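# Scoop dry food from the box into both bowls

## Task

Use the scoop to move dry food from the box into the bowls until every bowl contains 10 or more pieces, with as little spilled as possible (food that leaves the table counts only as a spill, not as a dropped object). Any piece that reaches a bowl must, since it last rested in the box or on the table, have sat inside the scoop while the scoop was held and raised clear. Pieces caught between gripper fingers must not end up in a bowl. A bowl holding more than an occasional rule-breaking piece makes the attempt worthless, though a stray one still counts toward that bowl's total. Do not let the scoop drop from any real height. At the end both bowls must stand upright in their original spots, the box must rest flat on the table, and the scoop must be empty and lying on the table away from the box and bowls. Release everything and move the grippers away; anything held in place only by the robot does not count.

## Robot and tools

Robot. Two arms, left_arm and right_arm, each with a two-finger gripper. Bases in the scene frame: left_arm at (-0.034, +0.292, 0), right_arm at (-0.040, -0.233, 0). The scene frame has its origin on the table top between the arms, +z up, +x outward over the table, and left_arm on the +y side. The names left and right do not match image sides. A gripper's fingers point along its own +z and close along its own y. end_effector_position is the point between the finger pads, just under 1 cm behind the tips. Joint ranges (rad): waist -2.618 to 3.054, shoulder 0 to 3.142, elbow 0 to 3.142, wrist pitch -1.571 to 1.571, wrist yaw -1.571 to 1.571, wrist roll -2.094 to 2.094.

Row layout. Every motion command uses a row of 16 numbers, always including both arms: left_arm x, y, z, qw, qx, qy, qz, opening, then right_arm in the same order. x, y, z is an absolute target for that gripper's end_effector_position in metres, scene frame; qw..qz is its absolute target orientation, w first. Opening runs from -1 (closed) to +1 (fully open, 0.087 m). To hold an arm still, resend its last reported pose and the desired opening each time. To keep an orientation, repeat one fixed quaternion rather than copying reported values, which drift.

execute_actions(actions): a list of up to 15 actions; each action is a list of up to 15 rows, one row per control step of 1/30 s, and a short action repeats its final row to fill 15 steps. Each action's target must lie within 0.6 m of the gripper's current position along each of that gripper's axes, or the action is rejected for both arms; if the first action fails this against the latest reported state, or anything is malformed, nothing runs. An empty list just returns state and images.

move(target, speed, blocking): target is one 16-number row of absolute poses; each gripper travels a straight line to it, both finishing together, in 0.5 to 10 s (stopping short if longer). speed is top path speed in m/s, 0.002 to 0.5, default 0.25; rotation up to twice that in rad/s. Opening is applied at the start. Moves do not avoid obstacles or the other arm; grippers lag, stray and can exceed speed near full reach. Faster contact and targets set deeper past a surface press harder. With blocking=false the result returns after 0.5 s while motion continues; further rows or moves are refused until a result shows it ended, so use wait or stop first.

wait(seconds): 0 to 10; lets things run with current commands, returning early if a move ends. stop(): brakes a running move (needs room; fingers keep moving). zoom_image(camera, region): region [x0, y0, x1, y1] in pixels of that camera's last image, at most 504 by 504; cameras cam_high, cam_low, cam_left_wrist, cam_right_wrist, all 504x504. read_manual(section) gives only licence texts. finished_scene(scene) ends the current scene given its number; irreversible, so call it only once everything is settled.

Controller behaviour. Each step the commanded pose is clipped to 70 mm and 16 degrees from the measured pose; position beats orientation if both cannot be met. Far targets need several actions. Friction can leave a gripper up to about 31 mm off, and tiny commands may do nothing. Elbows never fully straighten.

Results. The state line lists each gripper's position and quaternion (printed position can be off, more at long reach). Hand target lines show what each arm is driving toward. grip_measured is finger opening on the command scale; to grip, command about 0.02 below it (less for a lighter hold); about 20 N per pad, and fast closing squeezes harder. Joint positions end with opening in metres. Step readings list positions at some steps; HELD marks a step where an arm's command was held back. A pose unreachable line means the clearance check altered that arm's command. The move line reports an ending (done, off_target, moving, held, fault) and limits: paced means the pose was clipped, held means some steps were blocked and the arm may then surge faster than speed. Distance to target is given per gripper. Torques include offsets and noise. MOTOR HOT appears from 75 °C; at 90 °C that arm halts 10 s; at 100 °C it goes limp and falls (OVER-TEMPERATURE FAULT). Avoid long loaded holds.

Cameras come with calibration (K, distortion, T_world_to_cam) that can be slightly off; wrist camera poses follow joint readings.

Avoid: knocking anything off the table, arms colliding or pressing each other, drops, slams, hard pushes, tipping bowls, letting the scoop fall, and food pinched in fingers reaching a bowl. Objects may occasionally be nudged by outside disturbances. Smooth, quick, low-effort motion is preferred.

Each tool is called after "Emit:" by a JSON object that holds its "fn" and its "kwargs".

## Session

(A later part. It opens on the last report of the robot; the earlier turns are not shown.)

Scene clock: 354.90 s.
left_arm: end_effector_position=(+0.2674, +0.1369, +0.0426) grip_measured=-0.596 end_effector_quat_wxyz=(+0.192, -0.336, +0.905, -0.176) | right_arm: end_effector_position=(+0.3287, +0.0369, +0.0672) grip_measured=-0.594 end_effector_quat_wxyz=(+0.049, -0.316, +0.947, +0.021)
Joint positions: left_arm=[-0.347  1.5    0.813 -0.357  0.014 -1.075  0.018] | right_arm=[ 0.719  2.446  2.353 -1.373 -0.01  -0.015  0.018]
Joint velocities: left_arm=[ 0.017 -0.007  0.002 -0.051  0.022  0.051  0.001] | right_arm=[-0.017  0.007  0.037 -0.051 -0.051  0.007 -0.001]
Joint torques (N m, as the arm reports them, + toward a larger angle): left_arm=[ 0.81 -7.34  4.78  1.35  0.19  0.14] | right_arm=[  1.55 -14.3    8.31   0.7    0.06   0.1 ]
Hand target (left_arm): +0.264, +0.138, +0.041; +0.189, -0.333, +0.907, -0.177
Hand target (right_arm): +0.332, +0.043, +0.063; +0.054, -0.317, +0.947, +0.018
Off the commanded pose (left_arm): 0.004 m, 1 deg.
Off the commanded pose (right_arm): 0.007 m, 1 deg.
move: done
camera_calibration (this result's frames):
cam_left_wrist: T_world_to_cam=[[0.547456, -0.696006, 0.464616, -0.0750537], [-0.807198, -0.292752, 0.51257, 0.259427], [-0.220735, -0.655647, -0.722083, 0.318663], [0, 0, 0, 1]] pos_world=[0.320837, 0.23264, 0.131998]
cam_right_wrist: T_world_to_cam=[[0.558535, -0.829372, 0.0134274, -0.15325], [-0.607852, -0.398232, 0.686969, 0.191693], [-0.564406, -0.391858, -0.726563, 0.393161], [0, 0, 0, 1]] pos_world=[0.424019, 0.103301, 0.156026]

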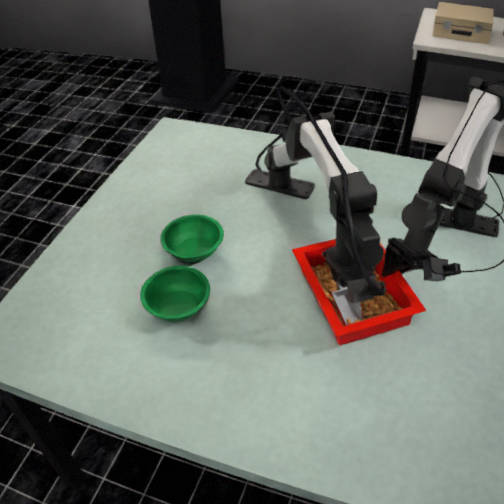

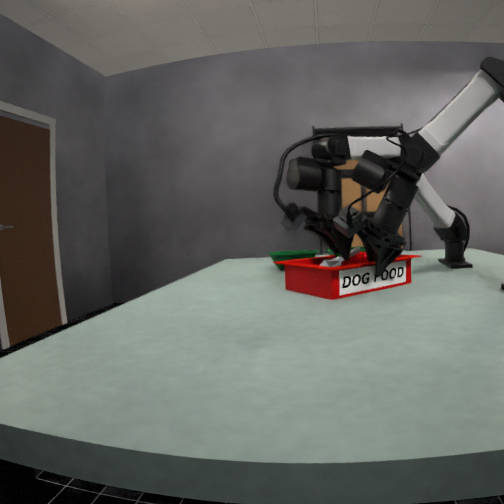

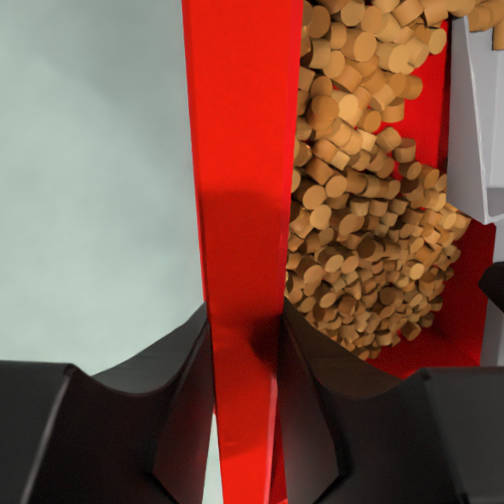

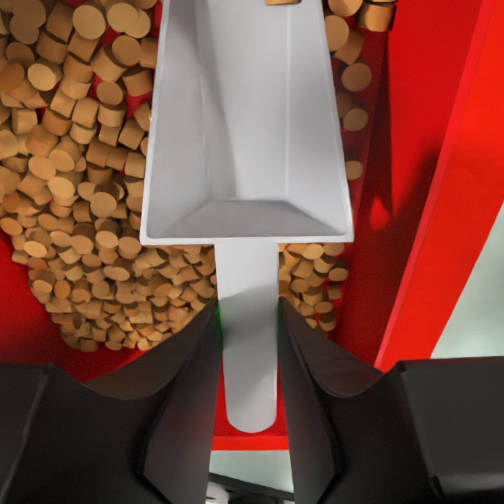

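Emit:
{"fn": "execute_actions", "kwargs": {"actions": []}}

Scene clock: 390.27 s.
left_arm: end_effector_position=(+0.2674, +0.1369, +0.0426) grip_measured=-0.596 end_effector_quat_wxyz=(+0.192, -0.336, +0.905, -0.176) | right_arm: end_effector_position=(+0.3286, +0.0368, +0.0671) grip_measured=-0.594 end_effector_quat_wxyz=(+0.048, -0.316, +0.947, +0.020)
Joint positions: left_arm=[-0.347  1.5    0.813 -0.357  0.014 -1.075  0.018] | right_arm=[ 0.719  2.447  2.355 -1.375 -0.01  -0.015  0.018]
Joint velocities: left_arm=[ 0.012  0.002 -0.002 -0.007  0.022 -0.037  0.   ] | right_arm=[-0.012  0.002  0.012 -0.037  0.022 -0.037 -0.001]
Joint torques (N m, as the arm reports them, + toward a larger angle): left_arm=[ 0.8  -7.4   4.86  1.35  0.15  0.17] | right_arm=[  1.49 -14.27   8.26   0.63   0.11   0.08]
Hand target (left_arm): +0.264, +0.138, +0.041; +0.189, -0.333, +0.907, -0.177
Hand target (right_arm): +0.332, +0.043, +0.063; +0.054, -0.317, +0.947, +0.018
Off the commanded pose (left_arm): 0.004 m, 1 deg.
Off the commanded pose (right_arm): 0.007 m, 1 deg.
camera_calibration (this result's frames):
cam_left_wrist: T_world_to_cam=[[0.547456, -0.696006, 0.464616, -0.0750537], [-0.807198, -0.292752, 0.51257, 0.259427], [-0.220735, -0.655647, -0.722083, 0.318663], [0, 0, 0, 1]] pos_world=[0.320837, 0.23264, 0.131998]
cam_right_wrist: T_world_to_cam=[[0.558552, -0.82936, 0.013483, -0.153264], [-0.607004, -0.397615, 0.688076, 0.19127], [-0.565301, -0.39251, -0.725514, 0.393232], [0, 0, 0, 1]] pos_world=[0.424003, 0.103289, 0.155753]

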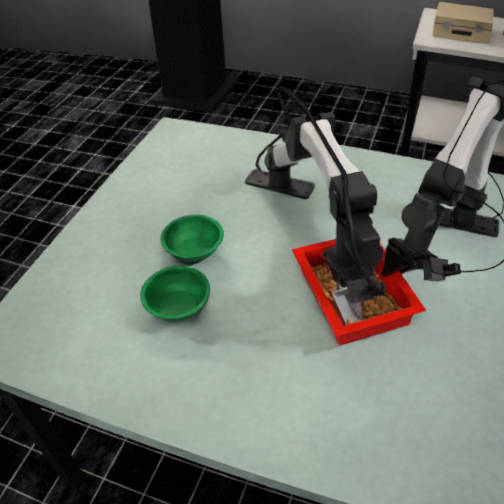

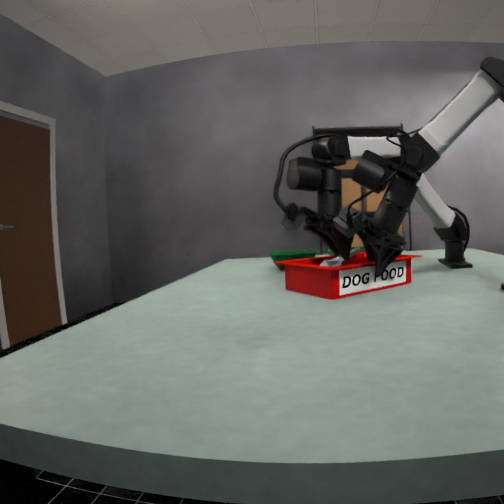

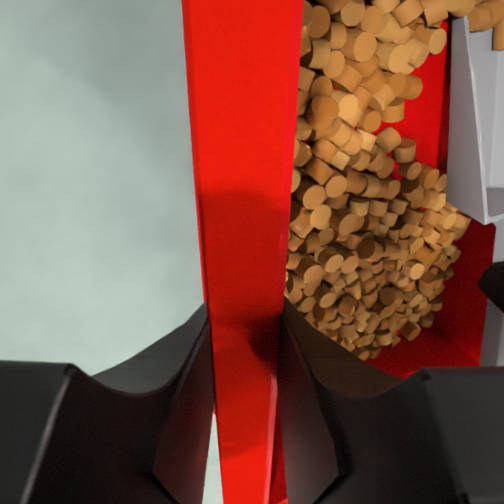

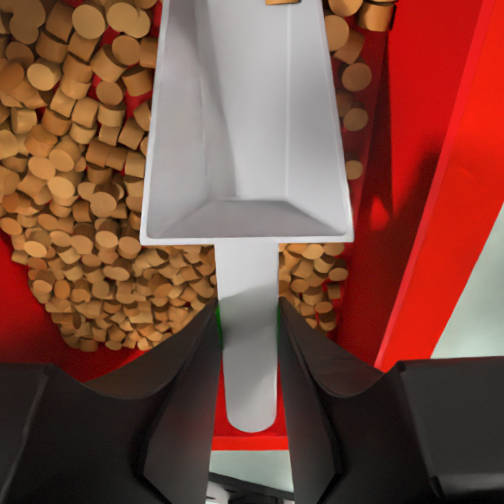

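Emit:
{"fn": "move", "kwargs": {"target": [0.2638,0.1377,0.041,0.1888,-0.3328,0.9068,-0.1767,-0.65,0.320,0.036,0.058,0.3243,-0.2982,0.8911,0.1085,-0.7], "speed": 0.1}}

Emit:
{"fn": "move", "kwargs": {"target": [0.2638,0.1377,0.041,0.1888,-0.3328,0.9068,-0.1767,-0.65,0.308,0.026,0.13,0.4008,-0.2876,0.8594,0.1341,-0.7], "speed": 0.1}}

Scene clock: 400.93 s.
left_arm: end_effector_position=(+0.2675, +0.1369, +0.0426) grip_measured=-0.596 end_effector_quat_wxyz=(+0.192, -0.337, +0.905, -0.176) | right_arm: end_effector_position=(+0.3191, +0.0301, +0.0492) grip_measured=-0.594 end_effector_quat_wxyz=(+0.306, -0.300, +0.898, +0.102)
Joint positions: left_arm=[-0.347  1.5    0.813 -0.357  0.013 -1.077  0.018] | right_arm=[ 0.719  1.848  1.221 -0.287 -0.01  -0.013  0.018]
Joint velocities: left_arm=[-0.022  0.007 -0.007 -0.022  0.051 -0.022 -0.001] | right_arm=[ 0.002 -0.002 -0.012  0.007 -0.066 -0.066  0.001]
Joint torques (N m, as the arm reports them, + toward a larger angle): left_arm=[ 0.79 -7.34  4.86  1.35  0.19  0.24] | right_arm=[  1.44 -13.98   5.39   1.7    0.07   0.1 ]
Hand target (left_arm): +0.264, +0.138, +0.041; +0.189, -0.333, +0.907, -0.177
Hand target (right_arm): +0.319, +0.035, +0.059; +0.324, -0.298, +0.891, +0.108
Off the commanded pose (left_arm): 0.004 m, 1 deg.
Off the commanded pose (right_arm): 0.011 m, 2 deg.
move: off_target (right_arm)
camera_calibration (this result's frames):
cam_left_wrist: T_world_to_cam=[[0.549113, -0.694464, 0.464968, -0.0757873], [-0.806398, -0.294115, 0.513049, 0.259428], [-0.21954, -0.656671, -0.721516, 0.318494], [0, 0, 0, 1]] pos_world=[0.32074, 0.232815, 0.131938]
cam_right_wrist: T_world_to_cam=[[0.556206, -0.831, -0.00858119, -0.151498], [-0.812378, -0.54586, 0.205131, 0.288938], [-0.175148, -0.107124, -0.978697, 0.251612], [0, 0, 0, 1]] pos_world=[0.36306, 0.0587779, 0.185681]

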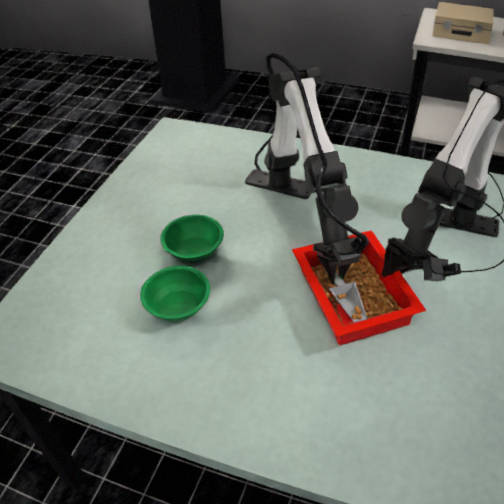

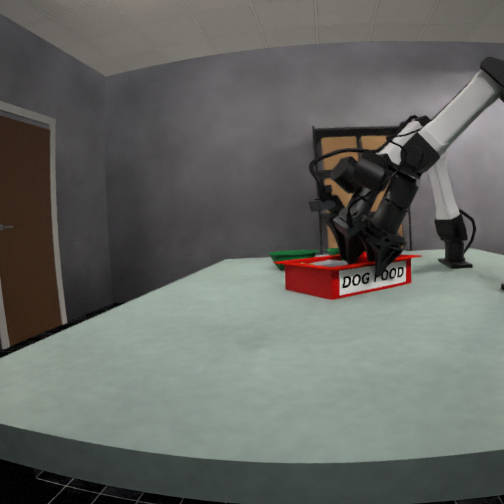

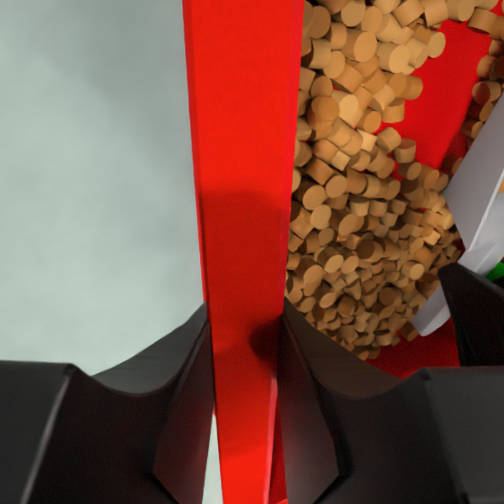

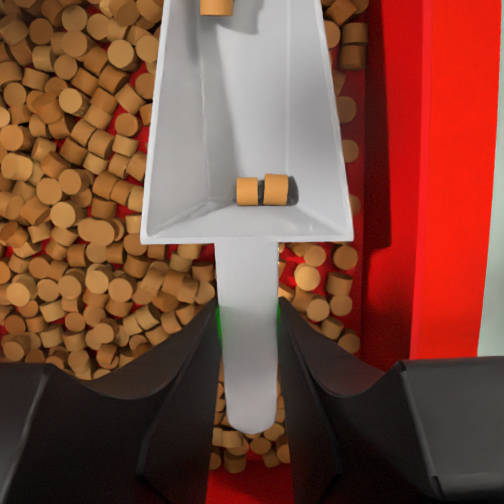

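Scene clock: 402.37 s.
left_arm: end_effector_position=(+0.2675, +0.1369, +0.0426) grip_measured=-0.596 end_effector_quat_wxyz=(+0.192, -0.338, +0.905, -0.176) | right_arm: end_effector_position=(+0.3093, +0.0229, +0.1236) grip_measured=-0.594 end_effector_quat_wxyz=(+0.386, -0.290, +0.866, +0.128)
Joint positions: left_arm=[-0.347  1.5    0.813 -0.357  0.013 -1.078  0.018] | right_arm=[ 0.719  1.607  1.143 -0.269 -0.01  -0.013  0.018]
Joint velocities: left_arm=[-0.012 -0.012 -0.007 -0.022 -0.066 -0.051 -0.   ] | right_arm=[-0.002  0.007  0.007 -0.051 -0.022  0.007  0.   ]
Joint torques (N m, as the arm reports them, + toward a larger angle): left_arm=[ 0.49 -7.47  5.08  1.31  0.19  0.19] | right_arm=[  1.32 -11.43   5.69   1.87   0.03   0.08]
Hand target (left_arm): +0.264, +0.138, +0.041; +0.189, -0.333, +0.907, -0.177
Hand target (right_arm): +0.308, +0.026, +0.130; +0.400, -0.287, +0.860, +0.134
Off the commanded pose (left_arm): 0.004 m, 1 deg.
Off the commanded pose (right_arm): 0.007 m, 2 deg.
move: done
camera_calibration (this result's frames):
cam_left_wrist: T_world_to_cam=[[0.549375, -0.6942, 0.465051, -0.0759131], [-0.806264, -0.29429, 0.513159, 0.259411], [-0.219375, -0.656871, -0.721384, 0.318471], [0, 0, 0, 1]] pos_world=[0.320723, 0.232838, 0.131924]
cam_right_wrist: T_world_to_cam=[[0.557981, -0.829708, -0.0155354, -0.151057], [-0.829328, -0.558196, 0.0251366, 0.28958], [-0.0295279, -0.00114184, -0.999563, 0.277017], [0, 0, 0, 1]] pos_world=[0.332623, 0.036626, 0.267271]

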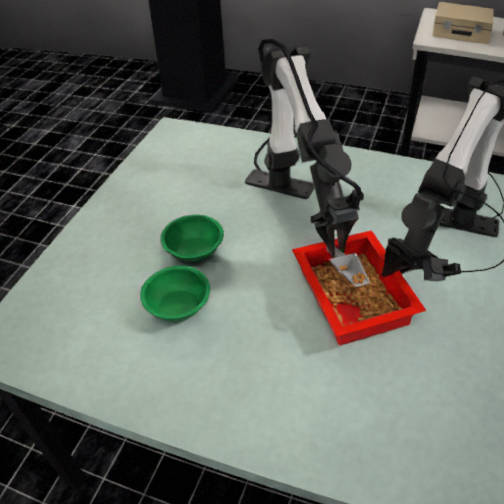

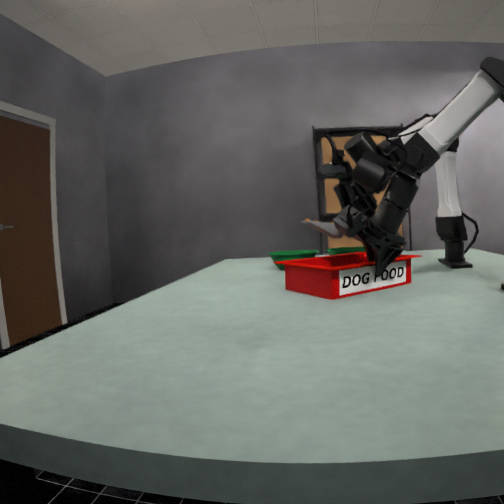

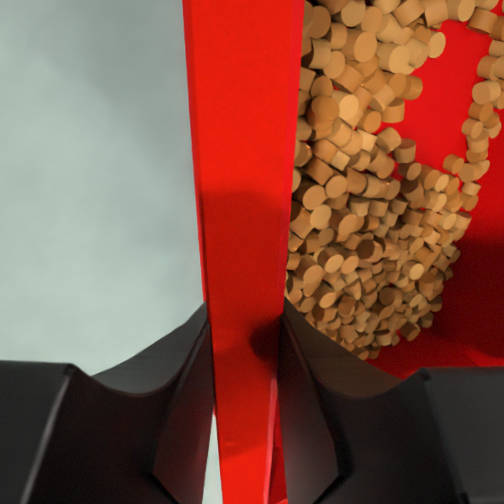

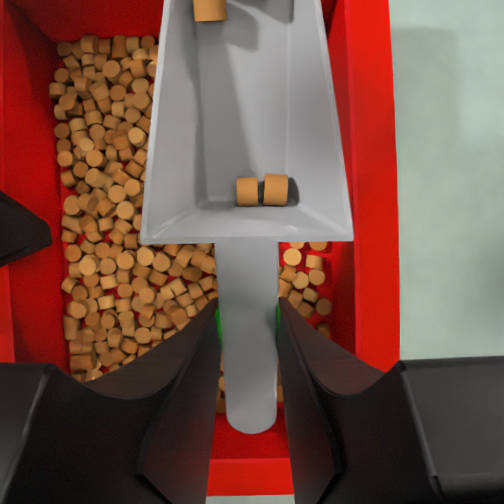

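Emit:
{"fn": "zoom_image", "kwargs": {"camera": "cam_high", "region": [280, 220, 440, 350]}}

Region (280, 220, 440, 350) of cam_high's 504x504 image, scaled by 3.150, with more detail than that image has; it fills the top 410 rows of this view, and the rest is white.

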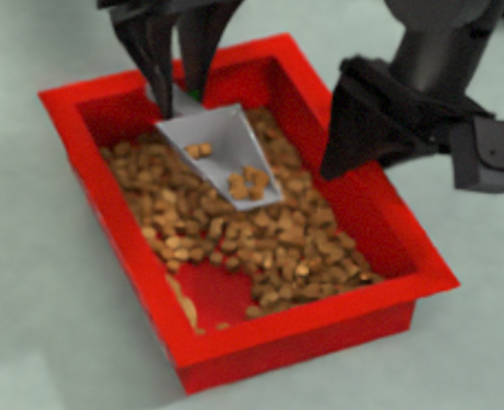

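Emit:
{"fn": "move", "kwargs": {"target": [0.2638,0.1377,0.041,0.1888,-0.3328,0.9068,-0.1767,-0.65,0.205,-0.311,0.15,0.4499,0.1996,0.8643,-0.1039,-0.7], "speed": 0.15}}

Scene clock: 422.33 s.
left_arm: end_effector_position=(+0.2675, +0.1369, +0.0426) grip_measured=-0.596 end_effector_quat_wxyz=(+0.191, -0.338, +0.905, -0.176) | right_arm: end_effector_position=(+0.2131, -0.3119, +0.1496) grip_measured=-0.594 end_effector_quat_wxyz=(+0.442, +0.201, +0.867, -0.108)
Joint positions: left_arm=[-0.347  1.5    0.813 -0.357  0.013 -1.078  0.018] | right_arm=[-0.08   0.821  0.676 -0.502  0.241  0.167  0.018]
Joint velocities: left_arm=[ 0.017 -0.012 -0.007  0.007 -0.007  0.022  0.   ] | right_arm=[-0.017 -0.002  0.007 -0.007 -0.022 -0.066 -0.001]
Joint torques (N m, as the arm reports them, + toward a larger angle): left_arm=[ 0.91 -7.32  4.67  1.38  0.17  0.2 ] | right_arm=[-0.14 -3.51  5.94  1.8  -0.04 -0.1 ]
Hand target (left_arm): +0.264, +0.138, +0.041; +0.189, -0.333, +0.907, -0.177
Hand target (right_arm): +0.211, -0.313, +0.149; +0.449, +0.198, +0.865, -0.107
Off the commanded pose (left_arm): 0.004 m, 1 deg.
Off the commanded pose (right_arm): 0.008 m, 1 deg.
move: done
camera_calibration (this result's frames):
cam_left_wrist: T_world_to_cam=[[0.549638, -0.693936, 0.465135, -0.0760389], [-0.80613, -0.294465, 0.51327, 0.259394], [-0.219211, -0.657071, -0.721252, 0.318448], [0, 0, 0, 1]] pos_world=[0.320707, 0.23286, 0.131911]
cam_right_wrist: T_world_to_cam=[[-0.490033, -0.87158, -0.0146585, -0.164597], [-0.868121, 0.489473, -0.0823512, 0.373304], [0.0789507, -0.0276295, -0.996496, 0.267956], [0, 0, 0, 1]] pos_world=[0.222259, -0.318778, 0.295347]

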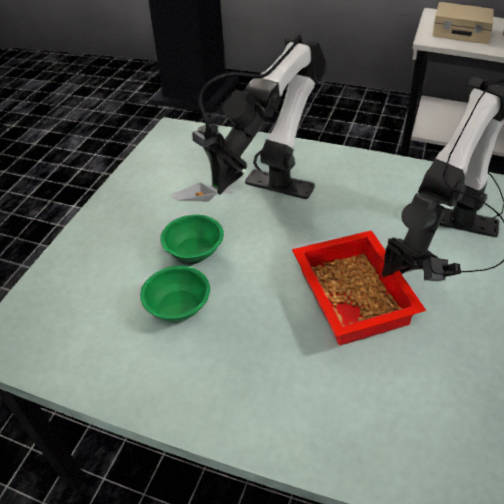

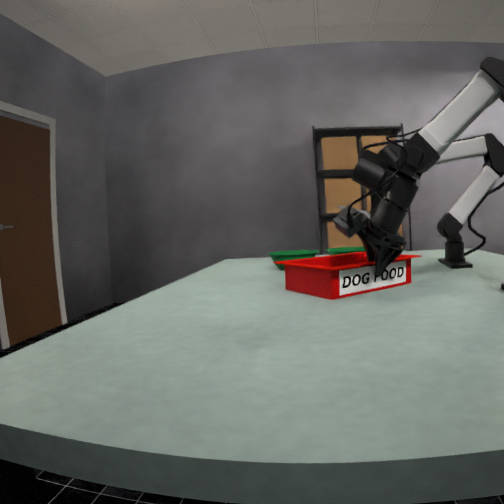

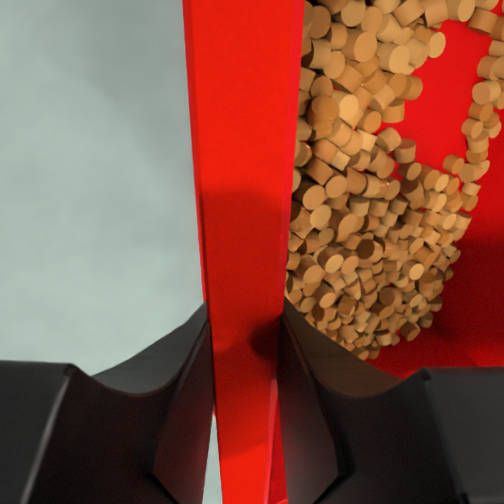

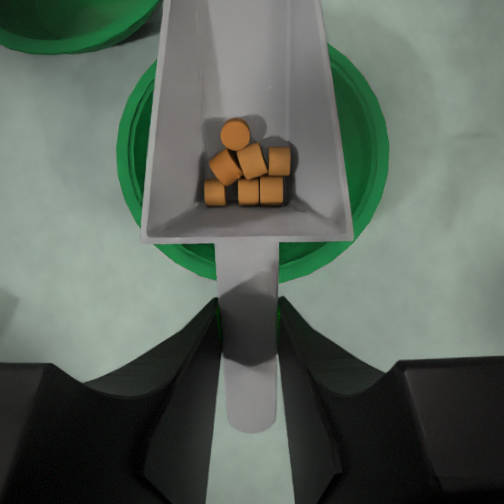

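Emit:
{"fn": "move", "kwargs": {"target": [0.2638,0.1377,0.041,0.1888,-0.3328,0.9068,-0.1767,-0.65,0.200,-0.308,0.14,-0.0850,0.2241,0.9707,0.0196,-0.7], "speed": 0.15}}

Scene clock: 445.47 s.
left_arm: end_effector_position=(+0.2675, +0.1369, +0.0426) grip_measured=-0.596 end_effector_quat_wxyz=(+0.191, -0.338, +0.905, -0.176) | right_arm: end_effector_position=(+0.1970, -0.3062, +0.1351) grip_measured=-0.594 end_effector_quat_wxyz=(-0.087, +0.222, +0.971, +0.014)
Joint positions: left_arm=[-0.347  1.5    0.813 -0.357  0.013 -1.078  0.018] | right_arm=[-0.238  1.8    1.572 -1.518 -0.01   0.12   0.018]
Joint velocities: left_arm=[-0.007 -0.012 -0.002  0.022 -0.037 -0.051  0.001] | right_arm=[ 0.002 -0.002 -0.002  0.037 -0.007  0.066 -0.001]
Joint torques (N m, as the arm reports them, + toward a larger angle): left_arm=[ 0.78 -7.34  4.77  1.34  0.15  0.21] | right_arm=[-0.08 -8.91  8.22 -0.06 -0.15 -0.06]
Hand target (left_arm): +0.264, +0.138, +0.041; +0.189, -0.333, +0.907, -0.177
Hand target (right_arm): +0.200, -0.308, +0.139; -0.084, +0.222, +0.971, +0.021
Off the commanded pose (left_arm): 0.004 m, 1 deg.
Off the commanded pose (right_arm): 0.006 m, 1 deg.
move: done
camera_calibration (this result's frames):
cam_left_wrist: T_world_to_cam=[[0.5499, -0.693672, 0.465218, -0.0761647], [-0.805995, -0.294639, 0.51338, 0.259378], [-0.219046, -0.657272, -0.721119, 0.318426], [0, 0, 0, 1]] pos_world=[0.32069, 0.232882, 0.131897]
cam_right_wrist: T_world_to_cam=[[-0.471532, -0.880638, 0.0461882, -0.182352], [-0.429658, 0.275166, 0.860045, 0.0760889], [-0.770098, 0.385694, -0.508122, 0.482758], [0, 0, 0, 1]] pos_world=[0.318479, -0.36772, 0.188283]

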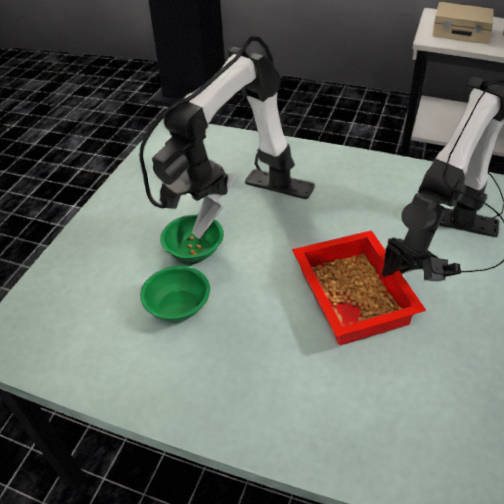

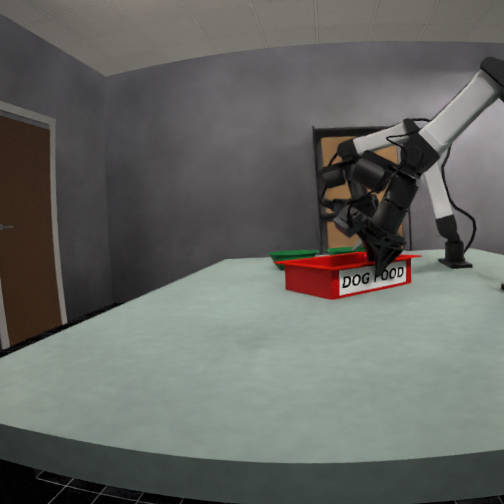

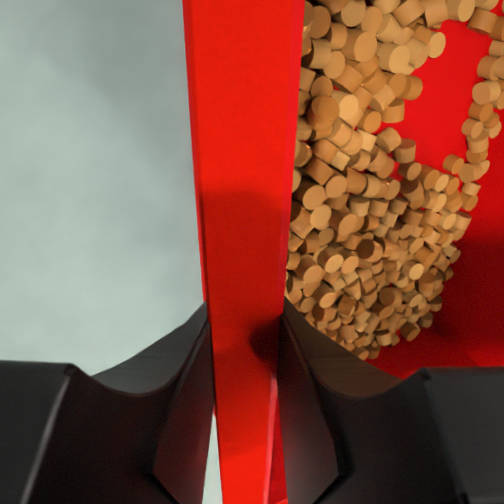

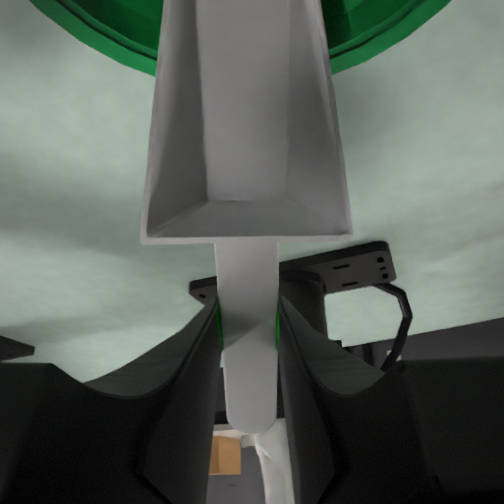

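Emit:
{"fn": "move", "kwargs": {"target": [0.2638,0.1377,0.041,0.1888,-0.3328,0.9068,-0.1767,-0.65,0.200,-0.30,0.21,-0.0850,0.2241,0.9707,0.0196,-0.7], "speed": 0.15}}

Emit:
{"fn": "move", "kwargs": {"target": [0.2638,0.1377,0.041,0.1888,-0.3328,0.9068,-0.1767,-0.65,0.383,-0.032,0.15,-0.0462,-0.7056,0.7056,-0.0462,-0.7], "speed": 0.25}}

Scene clock: 532.13 s.
left_arm: end_effector_position=(+0.2675, +0.1369, +0.0426) grip_measured=-0.596 end_effector_quat_wxyz=(+0.191, -0.338, +0.905, -0.176) | right_arm: end_effector_position=(+0.1978, -0.3048, +0.2025) grip_measured=-0.594 end_effector_quat_wxyz=(+0.047, +0.226, +0.973, +0.004)
Joint positions: left_arm=[-0.347  1.5    0.813 -0.357  0.013 -1.078  0.018] | right_arm=[-0.238  1.594  1.665 -1.548 -0.017  0.13   0.018]
Joint velocities: left_arm=[-0.012 -0.012 -0.007 -0.066 -0.022 -0.007 -0.001] | right_arm=[-0.012  0.017 -0.002 -0.037  0.022  0.022 -0.   ]
Joint torques (N m, as the arm reports them, + toward a larger angle): left_arm=[ 0.84 -7.2   4.84  1.32  0.16  0.19] | right_arm=[ 1.63 -8.3   7.77  0.49 -0.17  0.1 ]
Hand target (left_arm): +0.264, +0.138, +0.041; +0.189, -0.333, +0.907, -0.177
Hand target (right_arm): +0.200, -0.300, +0.209; +0.058, +0.226, +0.972, +0.009
Off the commanded pose (left_arm): 0.004 m, 1 deg.
Off the commanded pose (right_arm): 0.009 m, 15 deg.
joint sent to its limit (right arm) — the command would take joint 4 (wrist pitch) past its lower limit, so that joint was sent only as far as its limit.
move: off_target (right_arm)
camera_calibration (this result's frames):
cam_left_wrist: T_world_to_cam=[[0.5499, -0.693672, 0.465218, -0.0761647], [-0.805995, -0.294639, 0.51338, 0.259378], [-0.219046, -0.657272, -0.721119, 0.318426], [0, 0, 0, 1]] pos_world=[0.32069, 0.232882, 0.131897]
cam_right_wrist: T_world_to_cam=[[-0.485709, -0.8741, -0.0060841, -0.168512], [-0.627327, 0.343721, 0.698797, 0.110724], [-0.608727, 0.343228, -0.715294, 0.514148], [0, 0, 0, 1]] pos_world=[0.300588, -0.361825, 0.289369]

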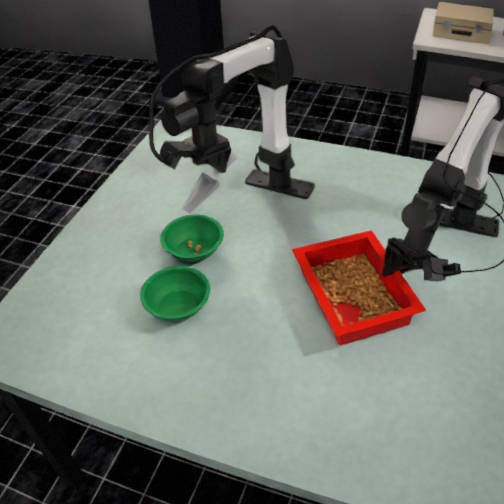

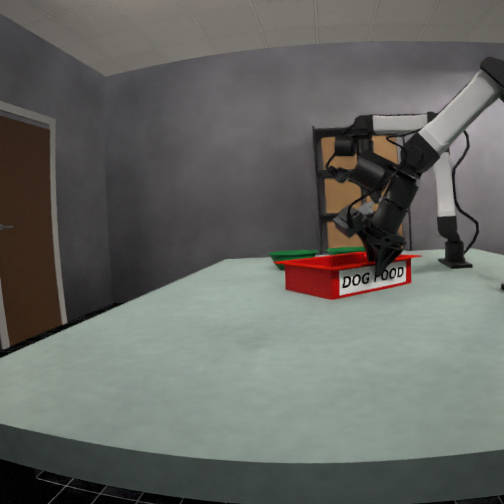

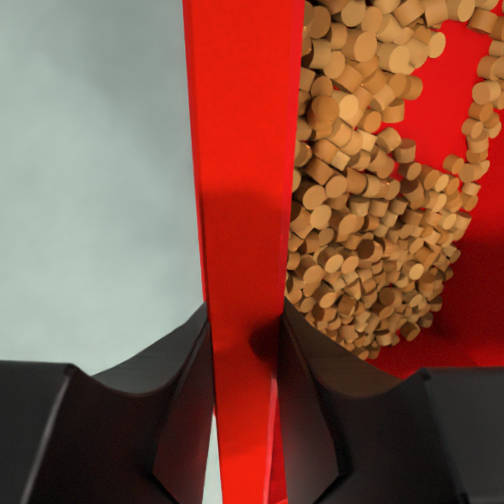

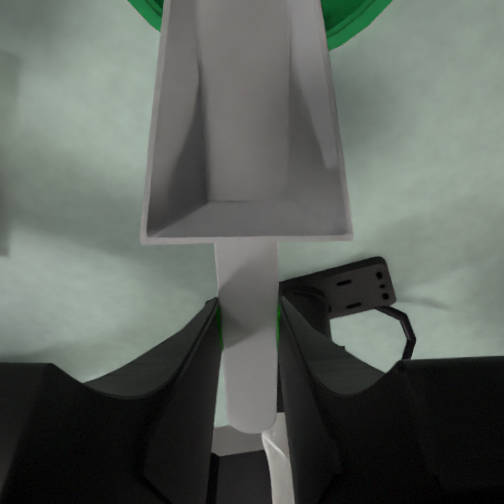

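Scene clock: 536.80 s.
left_arm: end_effector_position=(+0.2675, +0.1369, +0.0426) grip_measured=-0.596 end_effector_quat_wxyz=(+0.191, -0.338, +0.905, -0.176) | right_arm: end_effector_position=(+0.3751, -0.0316, +0.1455) grip_measured=-0.594 end_effector_quat_wxyz=(-0.059, +0.710, -0.698, +0.072)
Joint positions: left_arm=[-0.347  1.5    0.813 -0.357  0.013 -1.078  0.018] | right_arm=[ 0.662  2.365  2.497 -1.554  0.115 -1.024  0.018]
Joint velocities: left_arm=[ 0.002  0.007 -0.002  0.037 -0.022 -0.081 -0.001] | right_arm=[ 0.007 -0.012 -0.032 -0.037 -0.037 -0.007  0.   ]
Joint torques (N m, as the arm reports them, + toward a larger angle): left_arm=[ 0.61 -7.33  4.79  1.34  0.16  0.24] | right_arm=[  1.27 -14.58   8.35   0.58   0.13  -0.04]
Hand target (left_arm): +0.264, +0.138, +0.041; +0.189, -0.333, +0.907, -0.177
Hand target (right_arm): +0.378, -0.028, +0.151; -0.068, +0.715, -0.691, +0.082
Off the commanded pose (left_arm): 0.004 m, 1 deg.
Off the commanded pose (right_arm): 0.009 m, 13 deg.
joint sent to its limit (right arm) — the command would take joint 4 (wrist pitch) past its lower limit, so that joint was sent only as far as its limit.
move: off_target (right_arm)
camera_calibration (this result's frames):
cam_left_wrist: T_world_to_cam=[[0.5499, -0.693672, 0.465218, -0.0761647], [-0.805995, -0.294639, 0.51338, 0.259378], [-0.219046, -0.657272, -0.721119, 0.318426], [0, 0, 0, 1]] pos_world=[0.32069, 0.232882, 0.131897]
cam_right_wrist: T_world_to_cam=[[0.976532, -0.0308784, 0.213146, -0.397694], [-0.183576, -0.636872, 0.748795, -0.0368858], [0.112625, -0.770351, -0.627595, 0.169031], [0, 0, 0, 1]] pos_world=[0.362552, 0.0944418, 0.21847]

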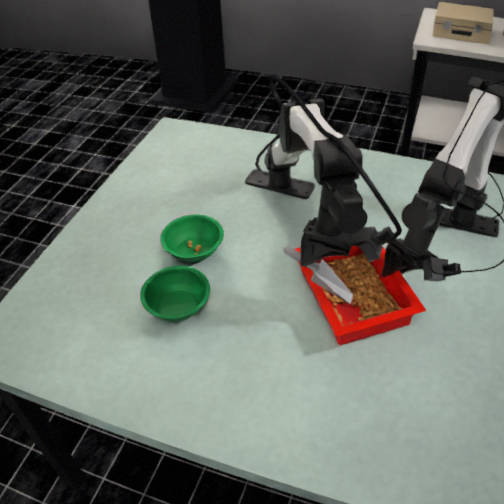

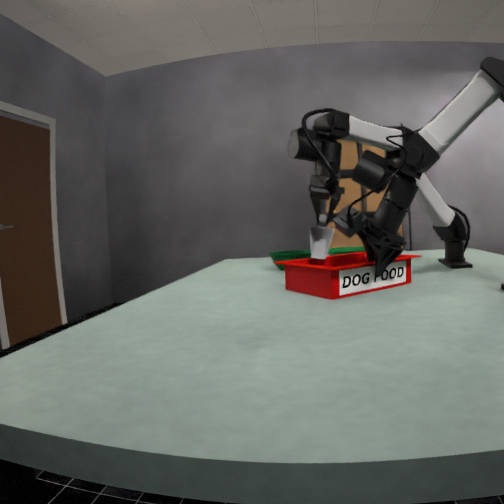

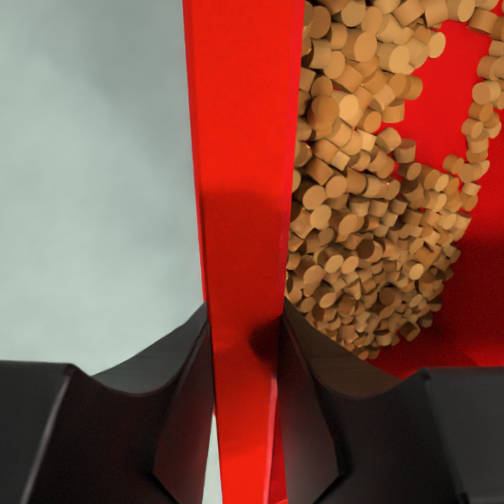

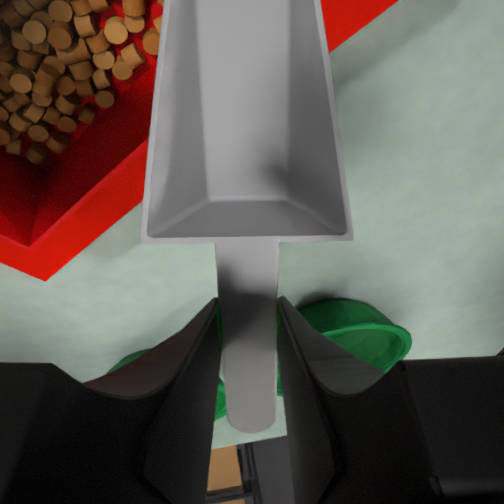

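Emit:
{"fn": "move", "kwargs": {"target": [0.2638,0.1377,0.041,0.1888,-0.3328,0.9068,-0.1767,-0.65,0.383,-0.032,0.108,-0.0462,-0.7056,0.7056,-0.0462,-0.7], "speed": 0.08}}

Emit:
{"fn": "zoom_image", "kwargs": {"camera": "cam_high", "region": [260, 220, 440, 350]}}

Scene clock: 545.67 s.
left_arm: end_effector_position=(+0.2676, +0.1369, +0.0426) grip_measured=-0.596 end_effector_quat_wxyz=(+0.192, -0.338, +0.904, -0.176) | right_arm: end_effector_position=(+0.3773, -0.0297, +0.1173) grip_measured=-0.594 end_effector_quat_wxyz=(-0.031, +0.713, -0.697, +0.064)
Joint positions: left_arm=[-0.347  1.5    0.813 -0.357  0.013 -1.078  0.018] | right_arm=[ 0.662  2.435  2.509 -1.555  0.112 -1.027  0.018]
Joint velocities: left_arm=[-0.002  0.002  0.027  0.007 -0.022 -0.007  0.001] | right_arm=[-0.017 -0.022 -0.012 -0.007  0.022  0.007 -0.   ]
Joint torques (N m, as the arm reports them, + toward a larger angle): left_arm=[ 0.78 -7.14  4.91  1.32  0.16  0.17] | right_arm=[  0.34 -12.78   7.41   0.51   0.12  -0.03]
Hand target (left_arm): +0.264, +0.138, +0.041; +0.189, -0.333, +0.907, -0.177
Hand target (right_arm): +0.382, -0.032, +0.108; -0.021, +0.713, -0.697, +0.068
Off the commanded pose (left_arm): 0.004 m, 1 deg.
Off the commanded pose (right_arm): 0.011 m, 9 deg.
joint sent to its limit (right arm) — the command would take joint 4 (wrist pitch) past its lower limit, so that joint was sent only as far as its limit.
move: off_target (right_arm)
camera_calibration (this result's frames):
cam_left_wrist: T_world_to_cam=[[0.549734, -0.69361, 0.465508, -0.0762255], [-0.806179, -0.29457, 0.513132, 0.259463], [-0.218788, -0.657369, -0.721109, 0.318397], [0, 0, 0, 1]] pos_world=[0.320739, 0.232864, 0.131944]
cam_right_wrist: T_world_to_cam=[[0.986406, -0.0222394, 0.162816, -0.391343], [-0.141974, -0.614252, 0.776233, -0.0323404], [0.082747, -0.788796, -0.609059, 0.161146], [0, 0, 0, 1]] pos_world=[0.368097, 0.0985433, 0.186968]

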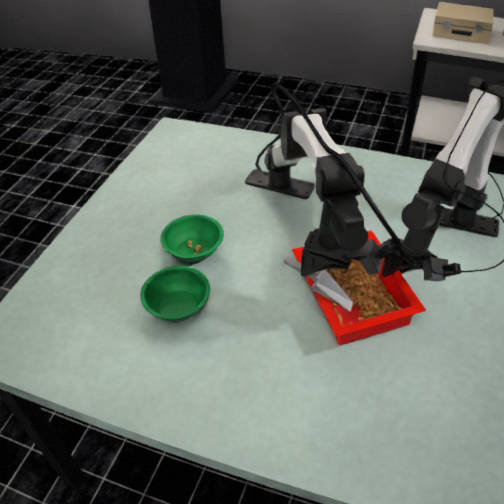

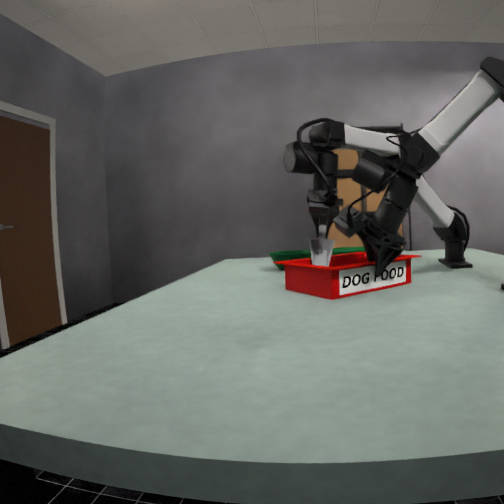

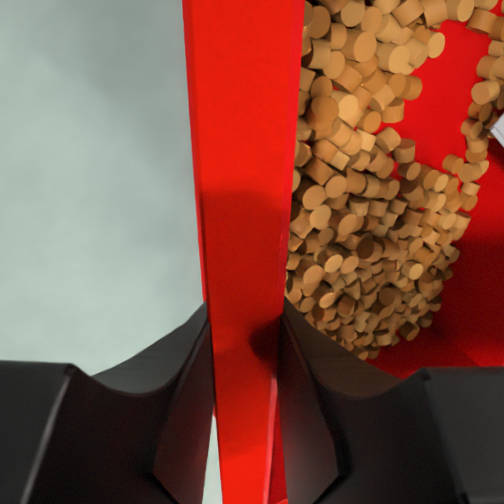

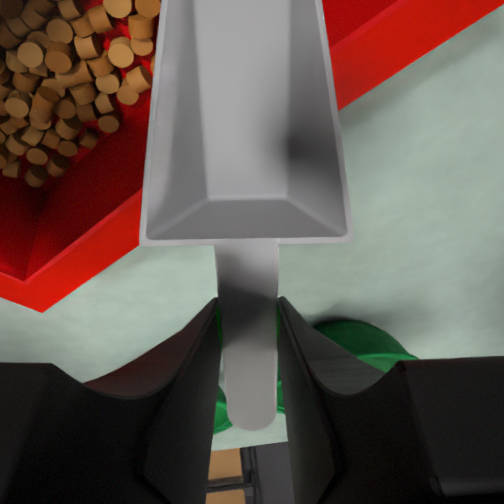

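Region (260, 220, 440, 350) of cam_high's 504x504 image, scaled by 2.800, with more detail than that image has.

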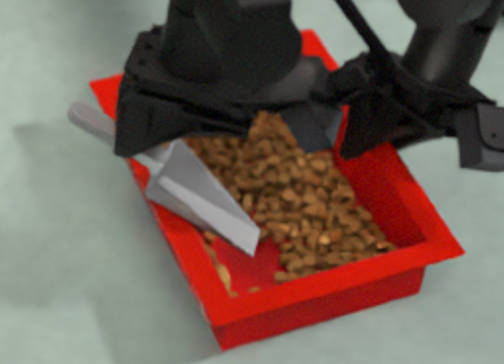

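Emit:
{"fn": "move", "kwargs": {"target": [0.2638,0.1377,0.041,0.1888,-0.3328,0.9068,-0.1767,-0.2,0.33,-0.06,0.13,0.0110,-0.5373,0.8433,0.0070,-0.7], "speed": 0.15}}

Emit:
{"fn": "move", "kwargs": {"target": [0.200,0.090,0.041,0.1888,-0.3328,0.9068,-0.1767,-0.2,0.33,-0.06,0.13,0.0110,-0.5373,0.8433,0.0070,-0.7], "speed": 0.08}}

Scene clock: 566.33 s.
left_arm: end_effector_position=(+0.2675, +0.1370, +0.0426) grip_measured=-0.200 end_effector_quat_wxyz=(+0.192, -0.336, +0.905, -0.176) | right_arm: end_effector_position=(+0.3338, -0.0548, +0.1238) grip_measured=-0.594 end_effector_quat_wxyz=(+0.015, -0.549, +0.836, +0.004)
Joint positions: left_arm=[-0.347  1.5    0.813 -0.357  0.013 -1.073  0.035] | right_arm=[ 0.591  2.294  2.307 -1.554 -0.011 -0.66   0.018]
Joint velocities: left_arm=[ 0.012 -0.012 -0.007  0.022  0.037 -0.051 -0.001] | right_arm=[-0.007 -0.017  0.012 -0.022 -0.037  0.066 -0.   ]
Joint torques (N m, as the arm reports them, + toward a larger angle): left_arm=[ 0.63 -7.34  4.82  1.37  0.16  0.16] | right_arm=[ -0.1  -17.09   4.09   0.38  -0.1    0.11]
Hand target (left_arm): +0.264, +0.138, +0.041; +0.189, -0.333, +0.907, -0.177
Hand target (right_arm): +0.330, -0.061, +0.129; +0.016, -0.538, +0.843, +0.006
Off the commanded pose (left_arm): 0.004 m, 1 deg.
Off the commanded pose (right_arm): 0.009 m, 2 deg.
joint sent to its limit (right arm) — the command would take joint 4 (wrist pitch) past its lower limit, so that joint was sent only as far as its limit.
move: done
camera_calibration (this result's frames):
cam_left_wrist: T_world_to_cam=[[0.546317, -0.697033, 0.464417, -0.0745894], [-0.807918, -0.292294, 0.511696, 0.259678], [-0.220923, -0.654759, -0.722831, 0.318689], [0, 0, 0, 1]] pos_world=[0.320953, 0.232575, 0.132123]
cam_right_wrist: T_world_to_cam=[[0.895657, -0.443348, 0.0352149, -0.326976], [-0.322076, -0.591978, 0.738802, 0.00695183], [-0.3067, -0.673056, -0.673001, 0.293173], [0, 0, 0, 1]] pos_world=[0.385014, 0.0564726, 0.203684]

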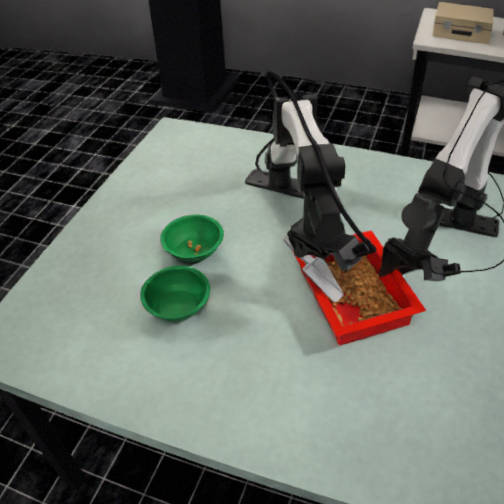

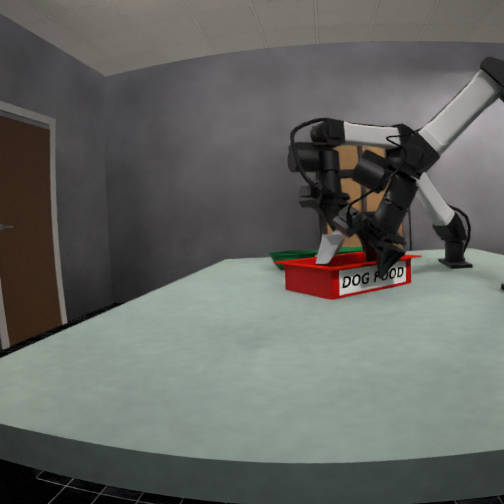

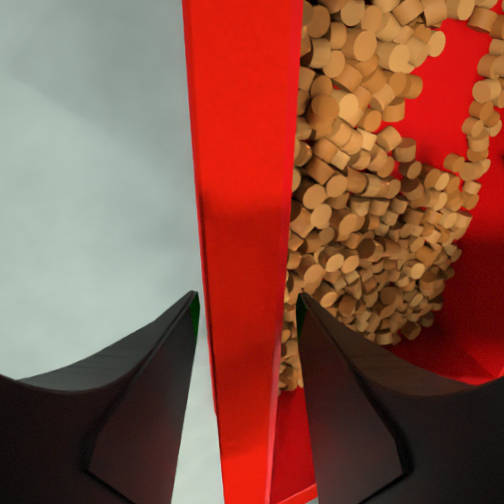

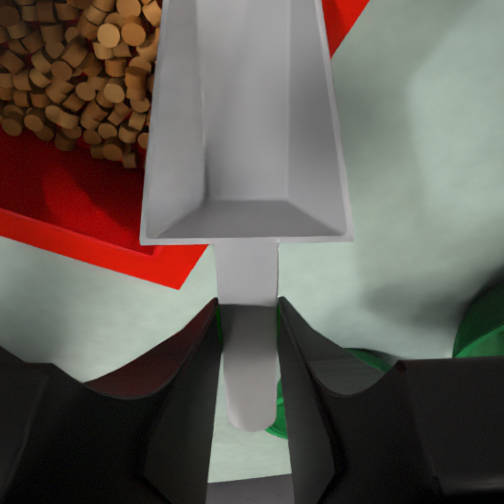

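Scene clock: 567.83 s.
left_arm: end_effector_position=(+0.2094, +0.0859, +0.0447) grip_measured=-0.200 end_effector_quat_wxyz=(+0.193, -0.331, +0.905, -0.183) | right_arm: end_effector_position=(+0.3335, -0.0546, +0.1238) grip_measured=-0.594 end_effector_quat_wxyz=(+0.015, -0.547, +0.837, +0.005)
Joint positions: left_arm=[-0.63   1.384  0.719 -0.38  -0.12  -1.312  0.035] | right_arm=[ 0.591  2.294  2.307 -1.554 -0.012 -0.655  0.018]
Joint velocities: left_arm=[ 0.007 -0.007 -0.007 -0.022  0.007 -0.022  0.002] | right_arm=[-0.002 -0.007  0.012  0.022 -0.022 -0.007 -0.001]
Joint torques (N m, as the arm reports them, + toward a larger angle): left_arm=[ 0.02 -7.03  4.17  1.24  0.    0.09] | right_arm=[  0.02 -17.12   4.29   0.41  -0.12   0.11]
Hand target (left_arm): +0.202, +0.090, +0.041; +0.190, -0.332, +0.907, -0.176
Hand target (right_arm): +0.330, -0.060, +0.130; +0.017, -0.537, +0.843, +0.006
Off the commanded pose (left_arm): 0.011 m, 1 deg.
Off the commanded pose (right_arm): 0.009 m, 1 deg.
joint sent to its limit (right arm) — the command would take joint 4 (wrist pitch) past its lower limit, so that joint was sent only as far as its limit.
move: off_target (left_arm)
camera_calibration (this result's frames):
cam_left_wrist: T_world_to_cam=[[0.534762, -0.698398, 0.475678, -0.0774371], [-0.815266, -0.278407, 0.50777, 0.197235], [-0.222193, -0.65934, -0.718262, 0.274373], [0, 0, 0, 1]] pos_world=[0.263173, 0.181735, 0.133757]
cam_right_wrist: T_world_to_cam=[[0.893476, -0.447789, 0.0344374, -0.326078], [-0.324635, -0.590951, 0.738504, 0.00795019], [-0.310343, -0.671015, -0.673369, 0.294589], [0, 0, 0, 1]] pos_world=[0.385348, 0.0563573, 0.203725]

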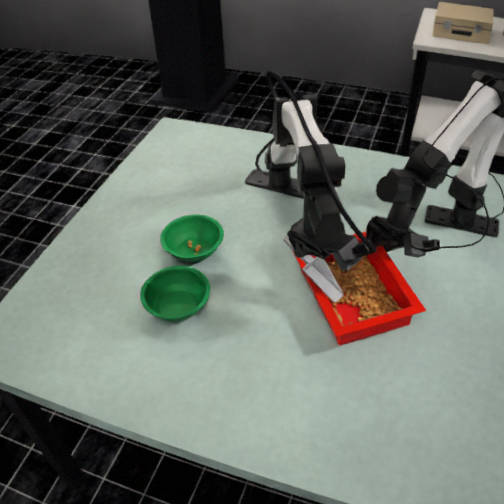

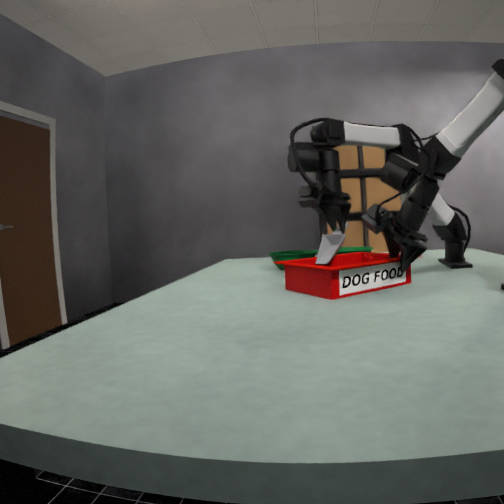

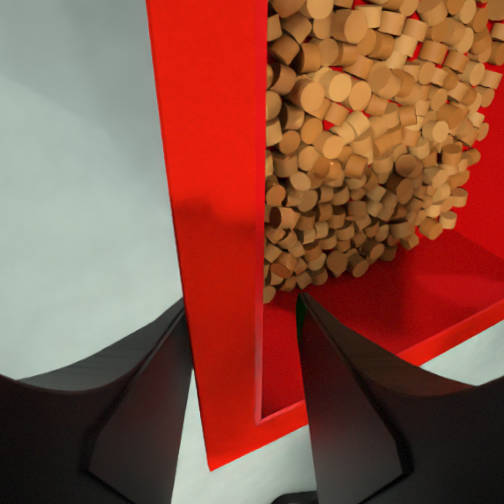

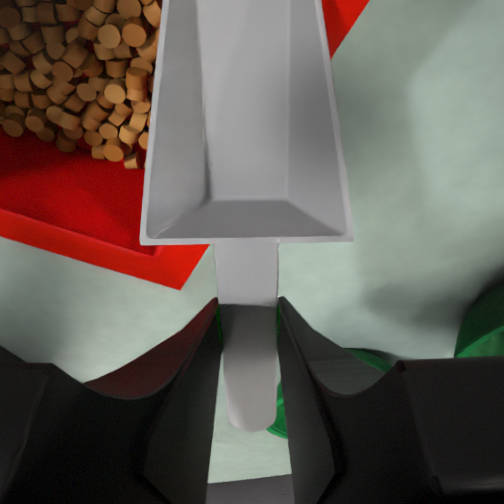

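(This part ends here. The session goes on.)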